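# Pull the tote out from beneath the desk

## Task

Move the tote out from under the desk so that it ends upright and entirely free of the desk: not beneath it and not resting on it. The utility cart must also be upright at the end, and the robot must not topple or be left leaning. The result only counts if the tote stays there without the robot holding it.

## Robot and tools

Robot: a Hello Robot Stretch 4 with a single arm. It has an omni-wheel base, a lift that slides up a mast, an arm that telescopes forward, a three-joint wrist and a two-finger gripper. It stands about 1.6 m tall, and the base rim lies within 0.23 m of the base origin. Four cameras ride on the robot: head_camera, head_left_camera, head_right_camera (both fisheye) and wrist_camera.

Frames: the base frame sits on the floor below the base centre, with x ahead, y to the left and z up. The odometry frame is the base frame as it was when the scene began. hand_pose is a point between the open fingertips, given in the base frame. With all wrist joints at zero its axes line up with the base axes. The printed value may be slightly wrong.

execute_actions: "actions" is a list holding one action, or an empty list to just read state and images. "cameras" picks which images come back (omitted, null or ["all"] gives all; [] gives none). An action may carry "base", "joints", or both, plus optional "pace" and "contact_limits". Alternatively it is {"end_of_arm": "enable_torque"} on its own, which re-powers wrist or gripper motors that shut off, leaving them holding in place. Motions in one action begin together and may finish at different times.
- base: exactly one key, each a relative move measured from the base position in the latest state report, never a pose. translate_m: straight drive in metres, forward positive, -2 to 2. strafe_m: sideways in metres, left positive, -2 to 2. rotate_rad: spin in place in radians, counter-clockwise (left) positive, -3.2 to 3.2.
- joints: absolute targets keyed by name, one value each. lift_m 0 to 1.2 m; arm_m 0 to 0.55 m extension; wrist_yaw_rad -1.134 to 4.276 (0 ahead, positive leftward, 3.14 tucked back, beyond 3.4 the arm may block it); wrist_pitch_rad -1.117 to 4.259 (0 level, 1.57 pointing down); wrist_roll_rad -1.117 to 4.259 (0 puts both fingers level; positive turns clockwise as seen from behind the gripper); gripper_m -0.038 to 0.141, the fingertip gap in metres (negative means fingers press together). Done tolerances: ±0.004 for lift, arm and gripper, ±0.02 for yaw and roll, ±0.05 for pitch. Targets beyond a joint range get clipped and reported; unknown keys or other bad values reject the whole call with no motion.
- pace: "slow", "default", "fast" or "max". Base speeds are 0.1/0.3/0.4/0.6 m/s and 1/2/3/4 rad/s respectively, reduced when the lift is above 0.2 m (down to 0.3 m/s and 1 rad/s at 1.2 m).
- contact_limits: only {"arm_m": value}, 0 (gentlest) to 0.75 (firmest), default 0.5; the arm halts with contact_stop when it pushes past that.
Each action runs at most 15 s. A part you leave out of an action may still be driving toward an earlier target without the status showing it. Once a result reports a stop, the remaining execute_actions, wait and finished_scene calls in that same reply are skipped.

wait: "seconds" from 0 to 10; commands nothing new and returns state plus images. zoom_image: "camera" and "region" [x0, y0, x1, y1] in image pixels, origin at top left, at most 504 by 504, on a camera that returned a full image in the latest result. finished_scene: "scene" is the current scene number; it is final and reports success, then gives the next scene's task. Ending a reply without any tool call ends everything.

State lines: lidar_m lists 12 distances in metres, one per 30 degree sector, starting straight ahead and going counter-clockwise (4th left, 7th behind, 10th right); "-" means nothing seen or closer than 0.25 m. It senses from about 0.15 m height upward, so a desktop shows up even where the base could pass beneath, and it may miss glass, thin legs and things behind. wrist_depth_mm is a 7 by 7 grid of depths in mm (100 to 2000, "-" invalid), including the robot body. base_odometry uses wheel turns only, so slip reads as motion; heading runs -3.142 to 3.142. If turned_by_wheels and turned_by_imu differ by over about 0.1 rad, the base likely bumped or slid. base_tilt gives forward and right lean in degrees. motor_effort is percent of maximum, positive toward larger joint values, bracket value being the peak; for wheel_0..2 positive turns the base right. base_status and joint_status: "done", "off_target", "contact_stop_at_<key>" (part goes slack), "limit_stop_at_<name>" (e.g. own_body, tilt above 6 degrees, which makes lift, arm and wheels slack), "time_out", "torque_fault" (wrist motor limp until enable_torque). on_its_own describes things you did not command; "held at" is the held target, not the actual position.

Gripping: command a gap smaller than the object; tighter values pull it toward the wrist. Holding is not confirmed by gripper_m or "done"; look for a clear gripper effort change. If fingertips jam on a surface below, raise the lift. To unfold at the start, send lift_m 0.4 with wrist_yaw_rad 0. Tilting the gripper up while rolled can trigger own_body stops.

Avoid: tipping (more than 1 kg held with arm_m above 0.2 while driving or turning, especially at fast paces; strong pushes or pulls with a high gripper or high contact limit), knocking over the cart or tote, drops, slams, hard hits and hard pushes, and torque faults. A loose object may occasionally get nudged by something external.

Each tool is called by a JSON object that holds its "name" and its "arguments", one argument or row to a line.

## Session

{"name": "execute_actions", "arguments": {
  "actions": []
}}

Scene clock: 0.00 s.
base_odometry: x=+0.000 y=+0.000 heading=+0.000 (m, m, rad; odometry frame)
turned_by_wheels: +0.000 (rad since the last result)
turned_by_imu: +0.000 (rad since the last result)
base_tilt: forward=+0.0 right=+0.1 (deg)
lidar_m: 1.87 1.86 2.42 1.98 1.50 1.80 1.46 1.43 2.19 1.78 1.47 1.61
base_status: not commanded
joint_positions: lift_m=+0.235 arm_m=-0.002 wrist_yaw_rad=+3.163 wrist_pitch_rad=-0.017 wrist_roll_rad=+0.014 gripper_m=+0.057
joint_status: not commanded
motor_effort: lift_m=+19 arm_m=+0 wrist_yaw_rad=-1 wrist_pitch_rad=-5 wrist_roll_rad=-2 gripper_m=-2 wheel_0=+0 wheel_1=+0 wheel_2=+0 (%)
hand_pose: x=-0.1218 y=+0.0811 z=+0.4177 quat_wxyz=(-0.011, +0.008, +0.007, +1.000) (m; base frame)
wrist_depth_mm: - 140 - - - - 1921 / - 121 141 - - - 1921 / - 114 138 1708 1983 - 1921 / - 127 171 1756 1863 - 1921 / 136 1397 1576 1661 1863 - 1921 / 223 1464 209 1708 210 1708 1708 / 221 1098 1138 146 1025 1078 1098
pictures: head_camera, head_left_camera, head_right_camera, wrist_camera
Images, in order (width x height): head_camera 420x560, head_left_camera 420x672, head_right_camera 420x672, wrist_camera 616x392.

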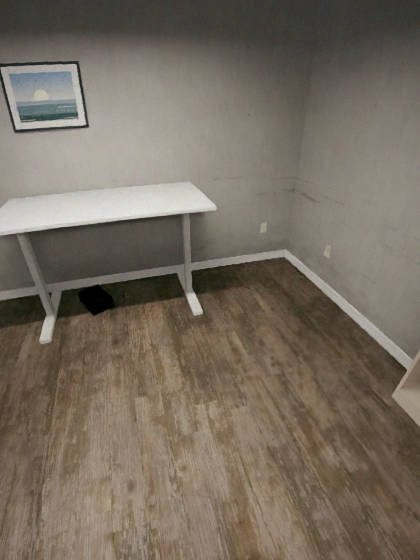

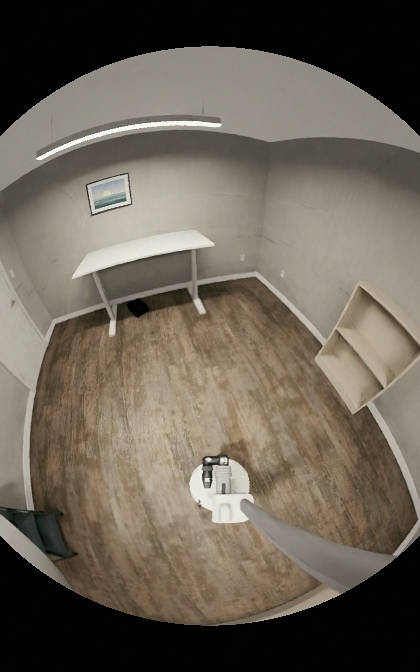

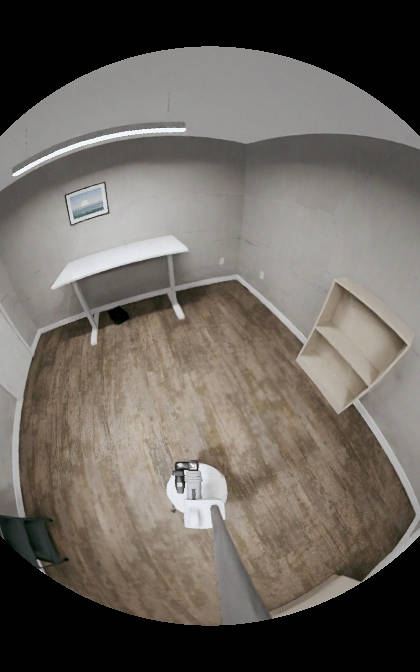

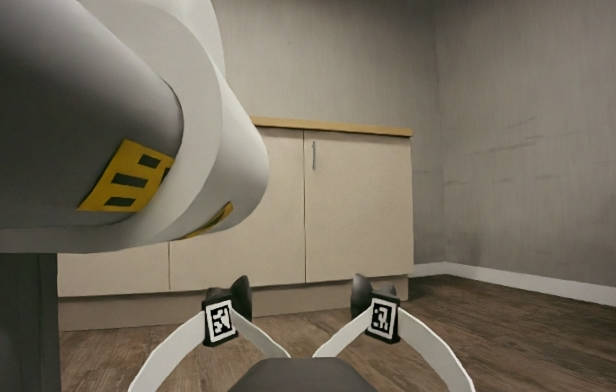

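{"name": "zoom_image", "arguments": {
  "camera": "head_camera",
  "region": [20, 240, 220, 360]
}}

Region (20, 240, 220, 360) of head_camera's 420x560 image, scaled by 2.520, with more detail than that image has; it fills the top 302 rows of this view, and the rest is white.

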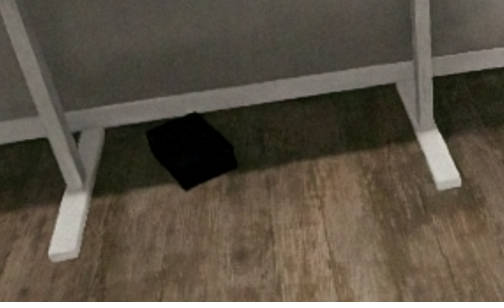

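{"name": "execute_actions", "arguments": {
  "actions": [
    {"base":{"rotate_rad":0.42},"joints":{"lift_m":0.4,"wrist_yaw_rad":0},"pace":"fast"}
  ]
}}

Scene clock: 21.57 s.
base_odometry: x=+0.000 y=+0.000 heading=+0.419 (m, m, rad; odometry frame)
turned_by_wheels: +0.419 (rad since the last result)
turned_by_imu: +0.417 (rad since the last result)
base_tilt: forward=+0.1 right=+0.2 (deg)
lidar_m: 1.85 1.97 2.02 1.50 1.56 1.49 1.47 1.54 1.82 1.46 1.53 1.91
base_status: done
joint_positions: lift_m=+0.400 arm_m=-0.002 wrist_yaw_rad=+0.000 wrist_pitch_rad=-0.017 wrist_roll_rad=+0.014 gripper_m=+0.057
joint_status: all done
motor_effort: lift_m=+21(23) arm_m=+0(0) wrist_yaw_rad=-3(8) wrist_pitch_rad=-5(5) wrist_roll_rad=-2(2) gripper_m=-4(1) wheel_0=-4(11) wheel_1=-5(15) wheel_2=-4(12) (%)
hand_pose: x=+0.4570 y=-0.0873 z=+0.5829 quat_wxyz=(+1.000, +0.007, -0.008, +0.000) (m; base frame)
wrist_depth_mm: - - - - - - - / - - - - - - - / - - - - - - - / - - - - - - - / - - - - - - - / - - 208 - 210 - - / 1576 1499 1499 146 1366 1430 1499
pictures: head_camera, head_left_camera, head_right_camera, wrist_camera
Images, in order (width x height): head_camera 420x560, head_left_camera 420x672, head_right_camera 420x672, wrist_camera 616x392.

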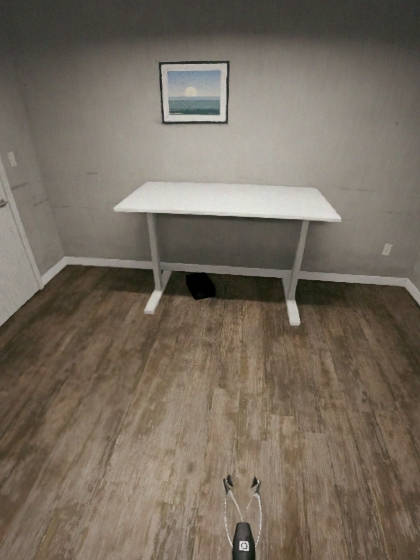

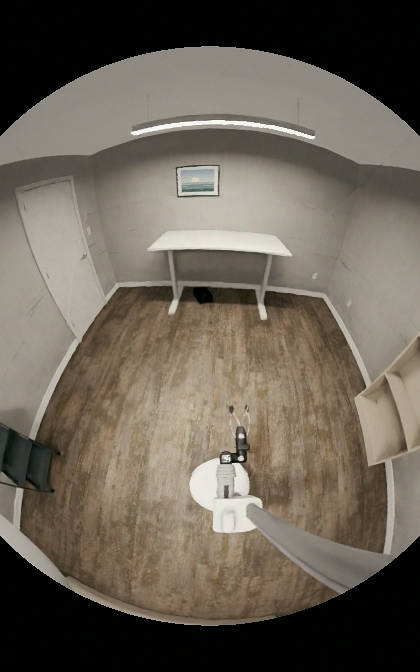

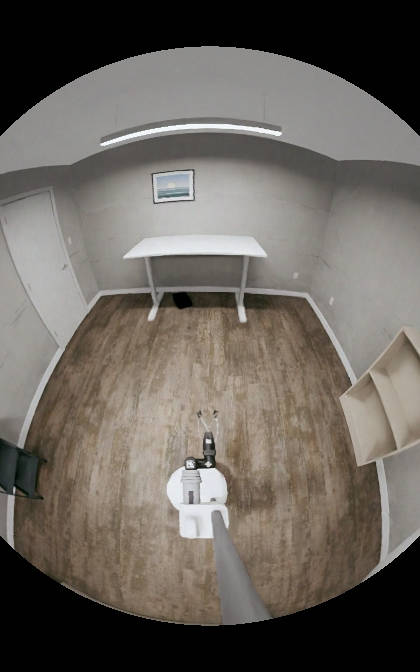

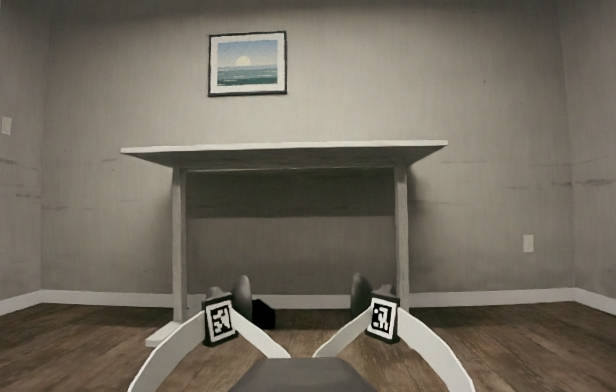

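{"name": "execute_actions", "arguments": {
  "actions": [
    {"base":{"translate_m":1.4},"joints":{"lift_m":0.3,"wrist_pitch_rad":0.5,"wrist_yaw_rad":0.2,"gripper_m":0.1},"pace":"max"}
  ]
}}

Scene clock: 29.63 s.
base_odometry: x=+1.279 y=+0.570 heading=+0.420 (m, m, rad; odometry frame)
turned_by_wheels: +0.001 (rad since the last result)
turned_by_imu: -0.008 (rad since the last result)
base_tilt: forward=+0.1 right=+0.2 (deg)
lidar_m: 0.45 0.49 0.71 1.86 2.00 2.16 2.87 2.10 1.69 1.84 0.65 0.48
base_status: done
joint_positions: lift_m=+0.300 arm_m=-0.002 wrist_yaw_rad=+0.200 wrist_pitch_rad=+0.502 wrist_roll_rad=+0.014 gripper_m=+0.100
joint_status: all done
motor_effort: lift_m=+18(16) arm_m=+0(0) wrist_yaw_rad=-1(6) wrist_pitch_rad=-3(4) wrist_roll_rad=-2(2) gripper_m=-2(4) wheel_0=+3(11) wheel_1=+5(6) wheel_2=+0(15) (%)
hand_pose: x=+0.4337 y=-0.0354 z=+0.3394 quat_wxyz=(+0.964, -0.018, +0.248, +0.095) (m; base frame)
wrist_depth_mm: 1078 1060 991 931 891 842 809 / 750 1138 1060 1008 946 891 842 / 750 1229 1118 1078 1025 960 891 / 831 1078 976 1098 1042 976 946 / 788 831 723 809 842 831 820 / 668 676 220 683 211 668 661 / 569 554 569 146 564 554 569
pictures: head_camera, head_left_camera, head_right_camera, wrist_camera
Images, in order (width x height): head_camera 420x560, head_left_camera 420x672, head_right_camera 420x672, wrist_camera 616x392.

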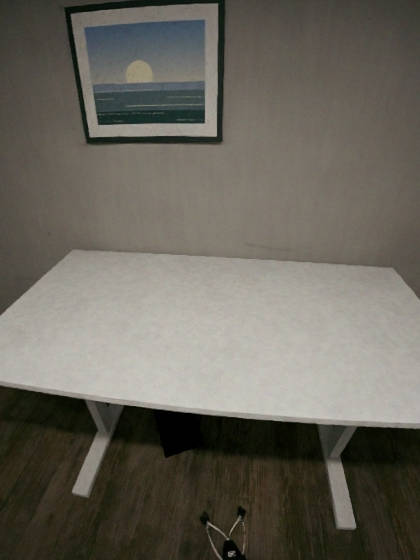

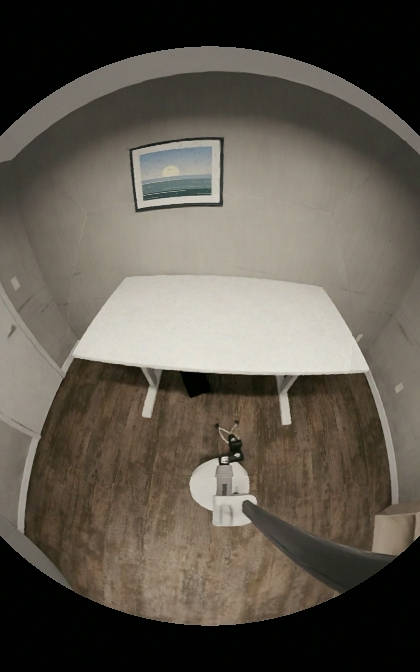

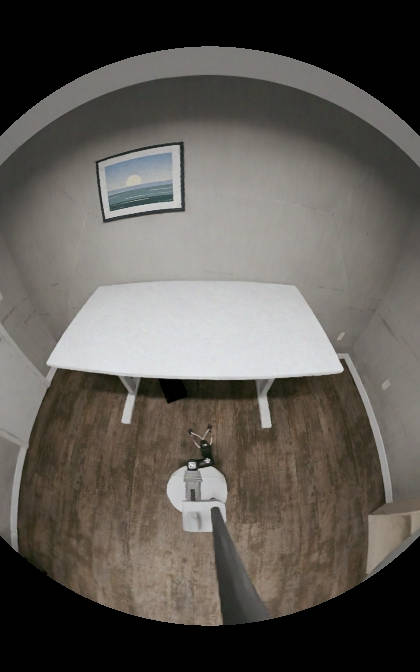

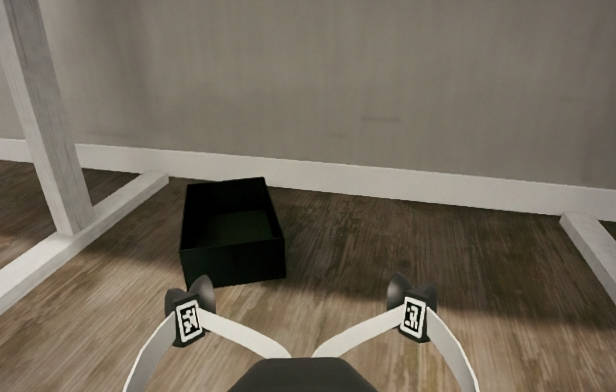

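{"name": "execute_actions", "arguments": {
  "actions": [
    {"base":{"rotate_rad":0.345},"joints":{"lift_m":0.32,"arm_m":0.4,"wrist_pitch_rad":1.1,"wrist_yaw_rad":0,"gripper_m":0.07},"pace":"fast"}
  ]
}}

Scene clock: 63.97 s.
base_odometry: x=+1.279 y=+0.570 heading=+0.764 (m, m, rad; odometry frame)
turned_by_wheels: +0.344 (rad since the last result)
turned_by_imu: +0.342 (rad since the last result)
base_tilt: forward=+0.0 right=+0.1 (deg)
lidar_m: 0.47 0.61 1.87 1.92 2.09 2.84 2.90 1.66 1.73 0.78 0.51 0.46
base_status: done
joint_positions: lift_m=+0.320 arm_m=+0.399 wrist_yaw_rad=+0.000 wrist_pitch_rad=+1.101 wrist_roll_rad=+0.014 gripper_m=+0.070
joint_status: all done
motor_effort: lift_m=+21(23) arm_m=+8(3) wrist_yaw_rad=-2(4) wrist_pitch_rad=+0(4) wrist_roll_rad=-2(2) gripper_m=-2(5) wheel_0=-4(10) wheel_1=-6(15) wheel_2=-3(11) (%)
hand_pose: x=+0.7002 y=-0.0874 z=+0.2408 quat_wxyz=(+0.852, +0.006, +0.523, -0.004) (m; base frame)
wrist_depth_mm: 683 668 699 699 668 609 574 / 504 615 615 615 634 647 627 / 539 574 569 569 574 585 580 / 512 525 530 530 525 535 539 / 480 488 484 473 480 488 496 / 445 449 212 455 211 452 455 / 424 415 421 144 421 421 427
pictures: head_camera, head_left_camera, head_right_camera, wrist_camera
Images, in order (width x height): head_camera 420x560, head_left_camera 420x672, head_right_camera 420x672, wrist_camera 616x392.

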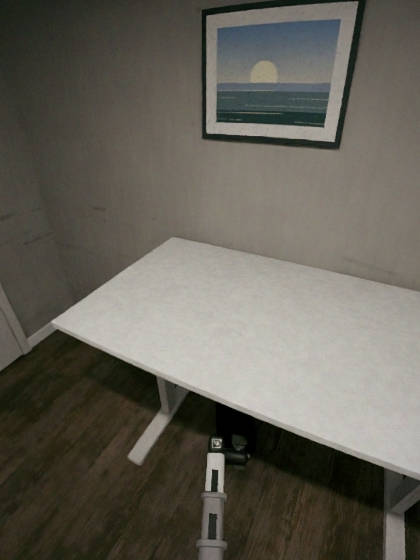

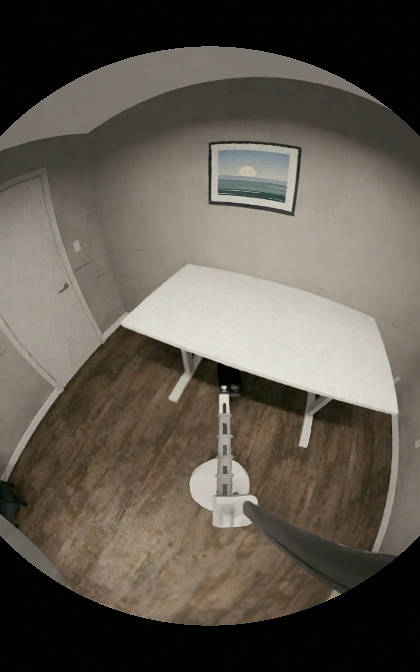

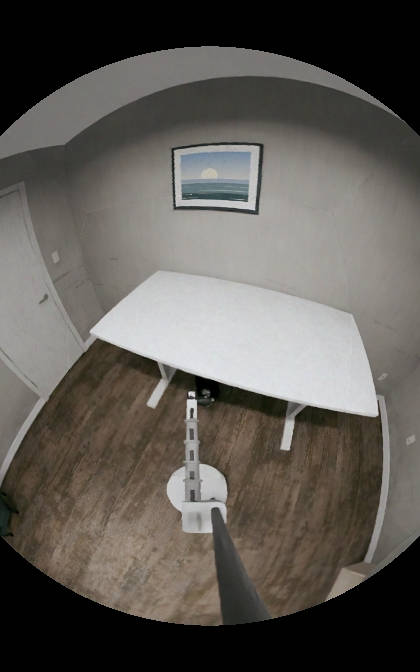

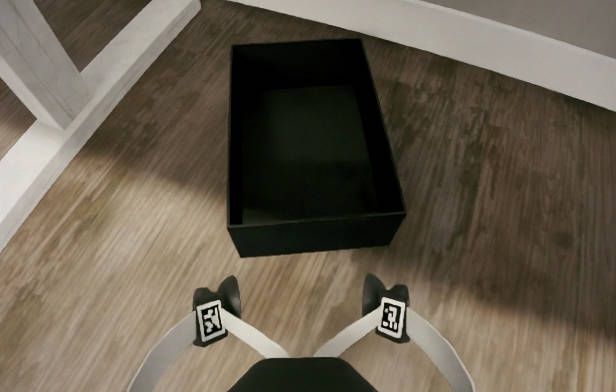

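{"name": "execute_actions", "arguments": {
  "actions": [
    {"base":{"translate_m":0.2},"joints":{"lift_m":0.27,"arm_m":0.51,"wrist_pitch_rad":1.6,"gripper_m":0.05},"pace":"fast"}
  ],
  "cameras": ["head_left_camera","wrist_camera"]
}}

Scene clock: 72.83 s.
base_odometry: x=+1.423 y=+0.708 heading=+0.764 (m, m, rad; odometry frame)
turned_by_wheels: +0.001 (rad since the last result)
turned_by_imu: -0.002 (rad since the last result)
base_tilt: forward=+0.1 right=+0.1 (deg)
lidar_m: 0.29 0.35 0.79 1.81 2.16 3.04 3.09 1.85 1.90 0.48 0.31 0.27
base_status: done
joint_positions: lift_m=+0.270 arm_m=+0.509 wrist_yaw_rad=+0.000 wrist_pitch_rad=+1.600 wrist_roll_rad=+0.014 gripper_m=+0.050
joint_status: all done
motor_effort: lift_m=+17(20) arm_m=+8(10) wrist_yaw_rad=+0(1) wrist_pitch_rad=+2(6) wrist_roll_rad=-2(2) gripper_m=-5(0) wheel_0=+5(10) wheel_1=+6(10) wheel_2=-2(16) (%)
hand_pose: x=+0.6713 y=-0.0874 z=+0.1600 quat_wxyz=(+0.697, +0.005, +0.717, -0.005) (m; base frame)
wrist_depth_mm: 379 382 359 379 375 387 387 / 379 379 377 379 384 387 389 / 379 379 379 382 382 387 387 / 379 379 379 379 382 387 384 / 377 379 379 379 382 389 384 / 375 377 209 373 217 387 387 / 379 379 338 148 384 387 387
pictures: head_left_camera, wrist_camera
Images, in order (width x height): head_left_camera 420x672, wrist_camera 616x392.

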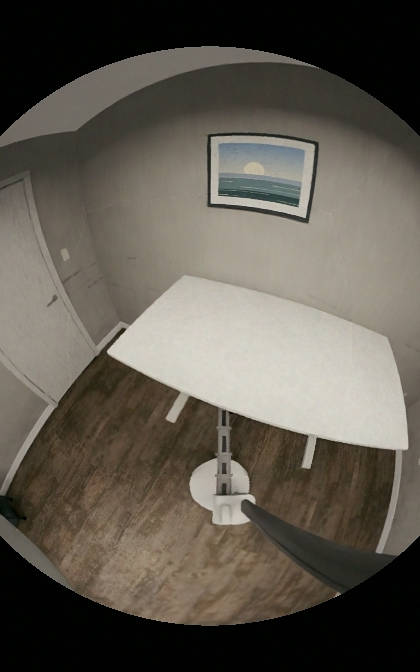

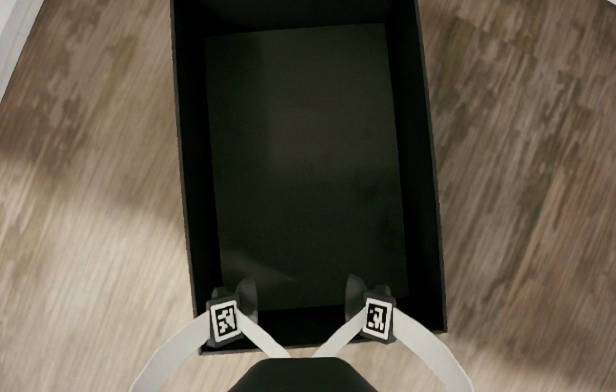

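{"name": "execute_actions", "arguments": {
  "actions": [
    {"joints":{"lift_m":0.16},"pace":"max"}
  ],
  "cameras": ["wrist_camera"]
}}

{"name": "execute_actions", "arguments": {
  "actions": [
    {"joints":{"arm_m":0.42},"pace":"slow"}
  ],
  "cameras": ["wrist_camera"]
}}

Scene clock: 78.83 s.
base_odometry: x=+1.423 y=+0.708 heading=+0.764 (m, m, rad; odometry frame)
turned_by_wheels: +0.000 (rad since the last result)
turned_by_imu: -0.001 (rad since the last result)
base_tilt: forward=+0.1 right=+0.1 (deg)
lidar_m: 0.29 0.38 0.80 1.82 2.16 3.04 3.10 1.84 1.91 0.49 0.32 0.27
base_status: not commanded
joint_positions: lift_m=+0.160 arm_m=+0.509 wrist_yaw_rad=+0.000 wrist_pitch_rad=+1.600 wrist_roll_rad=+0.014 gripper_m=+0.050
joint_status: all done
motor_effort: lift_m=+18(17) arm_m=+7(7) wrist_yaw_rad=-2(0) wrist_pitch_rad=+2(3) wrist_roll_rad=-2(2) gripper_m=-2(2) wheel_0=+5(5) wheel_1=+6(6) wheel_2=-2(2) (%)
hand_pose: x=+0.6712 y=-0.0874 z=+0.0499 quat_wxyz=(+0.697, +0.005, +0.717, -0.005) (m; base frame)
wrist_depth_mm: 268 220 268 270 270 215 274 / 271 215 268 268 271 219 277 / 268 211 267 271 270 213 274 / 270 223 268 267 270 220 277 / 270 215 268 271 270 211 276 / 268 222 208 267 216 213 274 / 270 185 241 148 231 200 274
pictures: wrist_camera
Images, in order (width x height): wrist_camera 616x392.

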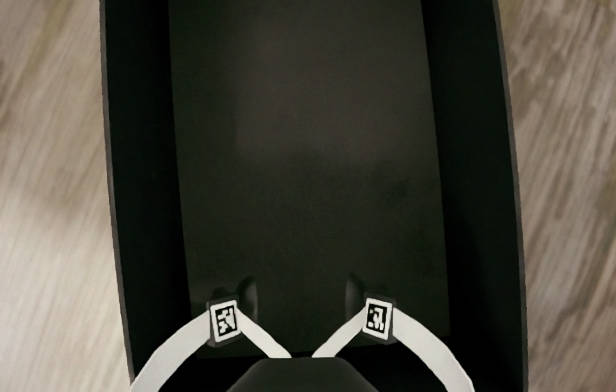

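Scene clock: 81.00 s.
base_odometry: x=+1.423 y=+0.708 heading=+0.764 (m, m, rad; odometry frame)
turned_by_wheels: +0.000 (rad since the last result)
turned_by_imu: -0.001 (rad since the last result)
base_tilt: forward=+0.0 right=+0.1 (deg)
lidar_m: 0.29 0.35 0.78 1.84 2.17 3.04 3.09 1.85 1.90 0.49 0.31 0.28
base_status: not commanded
joint_positions: lift_m=+0.160 arm_m=+0.421 wrist_yaw_rad=+0.001 wrist_pitch_rad=+1.599 wrist_roll_rad=+0.014 gripper_m=+0.050
joint_status: all done
motor_effort: lift_m=+18(18) arm_m=-8(5) wrist_yaw_rad=-3(5) wrist_pitch_rad=+5(9) wrist_roll_rad=-2(2) gripper_m=-2(3) wheel_0=+5(5) wheel_1=+6(6) wheel_2=-2(2) (%)
hand_pose: x=+0.5844 y=-0.0874 z=+0.0499 quat_wxyz=(+0.697, +0.005, +0.717, -0.005) (m; base frame)
wrist_depth_mm: 268 215 268 268 271 217 276 / 270 214 270 270 270 208 277 / 268 213 268 271 270 213 276 / 268 231 268 270 270 215 276 / 268 225 268 270 271 218 274 / 270 219 208 268 215 212 277 / 268 234 183 148 187 190 277
pictures: wrist_camera
Images, in order (width x height): wrist_camera 616x392.

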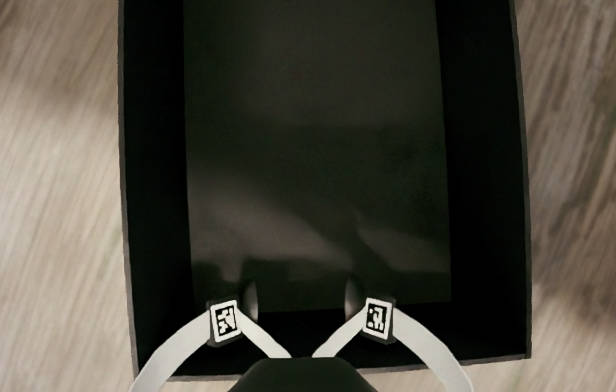

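{"name": "execute_actions", "arguments": {
  "actions": [
    {"base":{"translate_m":-0.62},"joints":{"arm_m":0.2},"pace":"fast"}
  ],
  "cameras": ["head_left_camera","wrist_camera"]
}}

Scene clock: 92.07 s.
base_odometry: x=+0.975 y=+0.280 heading=+0.764 (m, m, rad; odometry frame)
turned_by_wheels: -0.001 (rad since the last result)
turned_by_imu: +0.000 (rad since the last result)
base_tilt: forward=+0.1 right=+0.1 (deg)
lidar_m: 0.67 1.09 2.05 1.96 2.01 2.45 2.51 1.51 1.40 1.70 0.92 0.68
base_status: done
joint_positions: lift_m=+0.160 arm_m=+0.201 wrist_yaw_rad=+0.000 wrist_pitch_rad=+1.599 wrist_roll_rad=+0.014 gripper_m=+0.050
joint_status: all done
motor_effort: lift_m=+18(18) arm_m=-8(9) wrist_yaw_rad=-4(5) wrist_pitch_rad=+5(6) wrist_roll_rad=-3(2) gripper_m=-6(1) wheel_0=-3(9) wheel_1=-4(10) wheel_2=+0(18) (%)
hand_pose: x=+0.3642 y=-0.0874 z=+0.0499 quat_wxyz=(+0.697, +0.005, +0.717, -0.005) (m; base frame)
wrist_depth_mm: 268 222 270 270 273 212 277 / 271 224 268 271 272 216 278 / 271 224 270 268 272 218 278 / 268 224 268 270 270 220 276 / 270 220 271 272 271 220 277 / 268 217 209 270 217 218 277 / 270 271 179 148 190 185 277
pictures: head_left_camera, wrist_camera
Images, in order (width x height): head_left_camera 420x672, wrist_camera 616x392.

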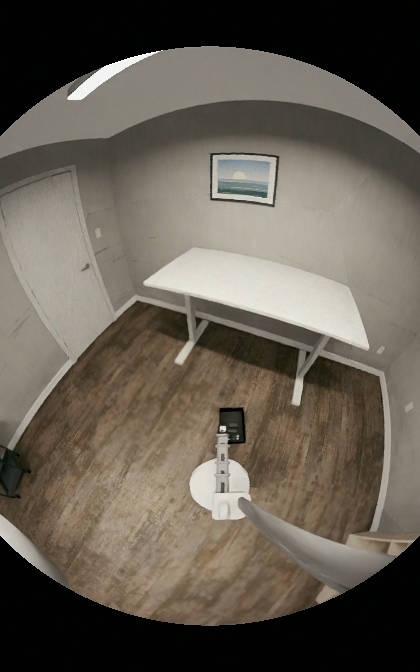

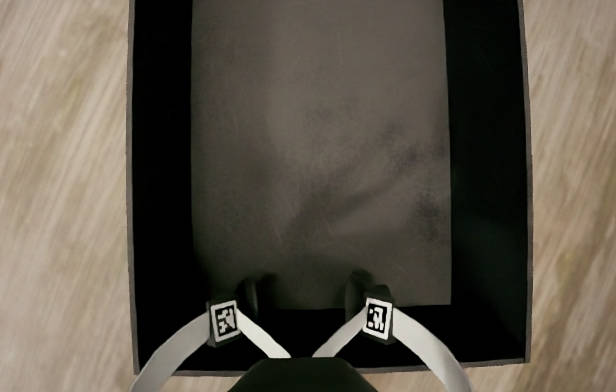

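{"name": "execute_actions", "arguments": {
  "actions": [
    {"joints":{"arm_m":0.25,"lift_m":0.27},"pace":"fast"}
  ],
  "cameras": ["head_camera","wrist_camera"]
}}

Scene clock: 96.93 s.
base_odometry: x=+0.975 y=+0.280 heading=+0.764 (m, m, rad; odometry frame)
turned_by_wheels: +0.000 (rad since the last result)
turned_by_imu: -0.002 (rad since the last result)
base_tilt: forward=+0.0 right=+0.1 (deg)
lidar_m: 0.64 1.06 2.05 1.94 2.04 2.45 2.52 1.49 1.41 1.69 0.93 0.65
base_status: not commanded
joint_positions: lift_m=+0.270 arm_m=+0.249 wrist_yaw_rad=+0.000 wrist_pitch_rad=+1.600 wrist_roll_rad=+0.014 gripper_m=+0.050
joint_status: all done
motor_effort: lift_m=+21(22) arm_m=+8(12) wrist_yaw_rad=-4(2) wrist_pitch_rad=+2(3) wrist_roll_rad=-2(2) gripper_m=-3(3) wheel_0=-3(3) wheel_1=-4(4) wheel_2=+0(0) (%)
hand_pose: x=+0.4112 y=-0.0874 z=+0.1596 quat_wxyz=(+0.697, +0.005, +0.717, -0.005) (m; base frame)
wrist_depth_mm: 379 379 342 362 349 387 387 / 377 379 379 382 382 387 389 / 377 379 375 379 379 389 387 / 379 379 379 379 379 382 387 / 379 382 377 379 379 389 387 / 377 379 208 379 217 384 389 / 377 377 300 148 317 389 387
pictures: head_camera, wrist_camera
Images, in order (width x height): head_camera 420x560, wrist_camera 616x392.

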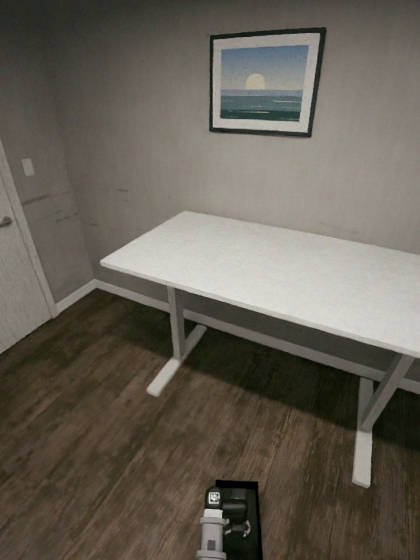

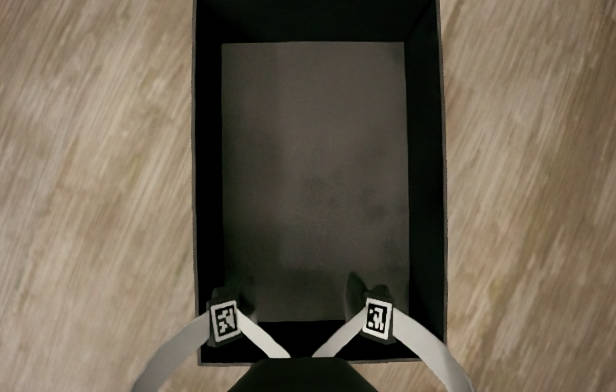

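{"name": "finished_scene", "arguments": {
  "scene": 1
}}

The scene is finished: the task was done.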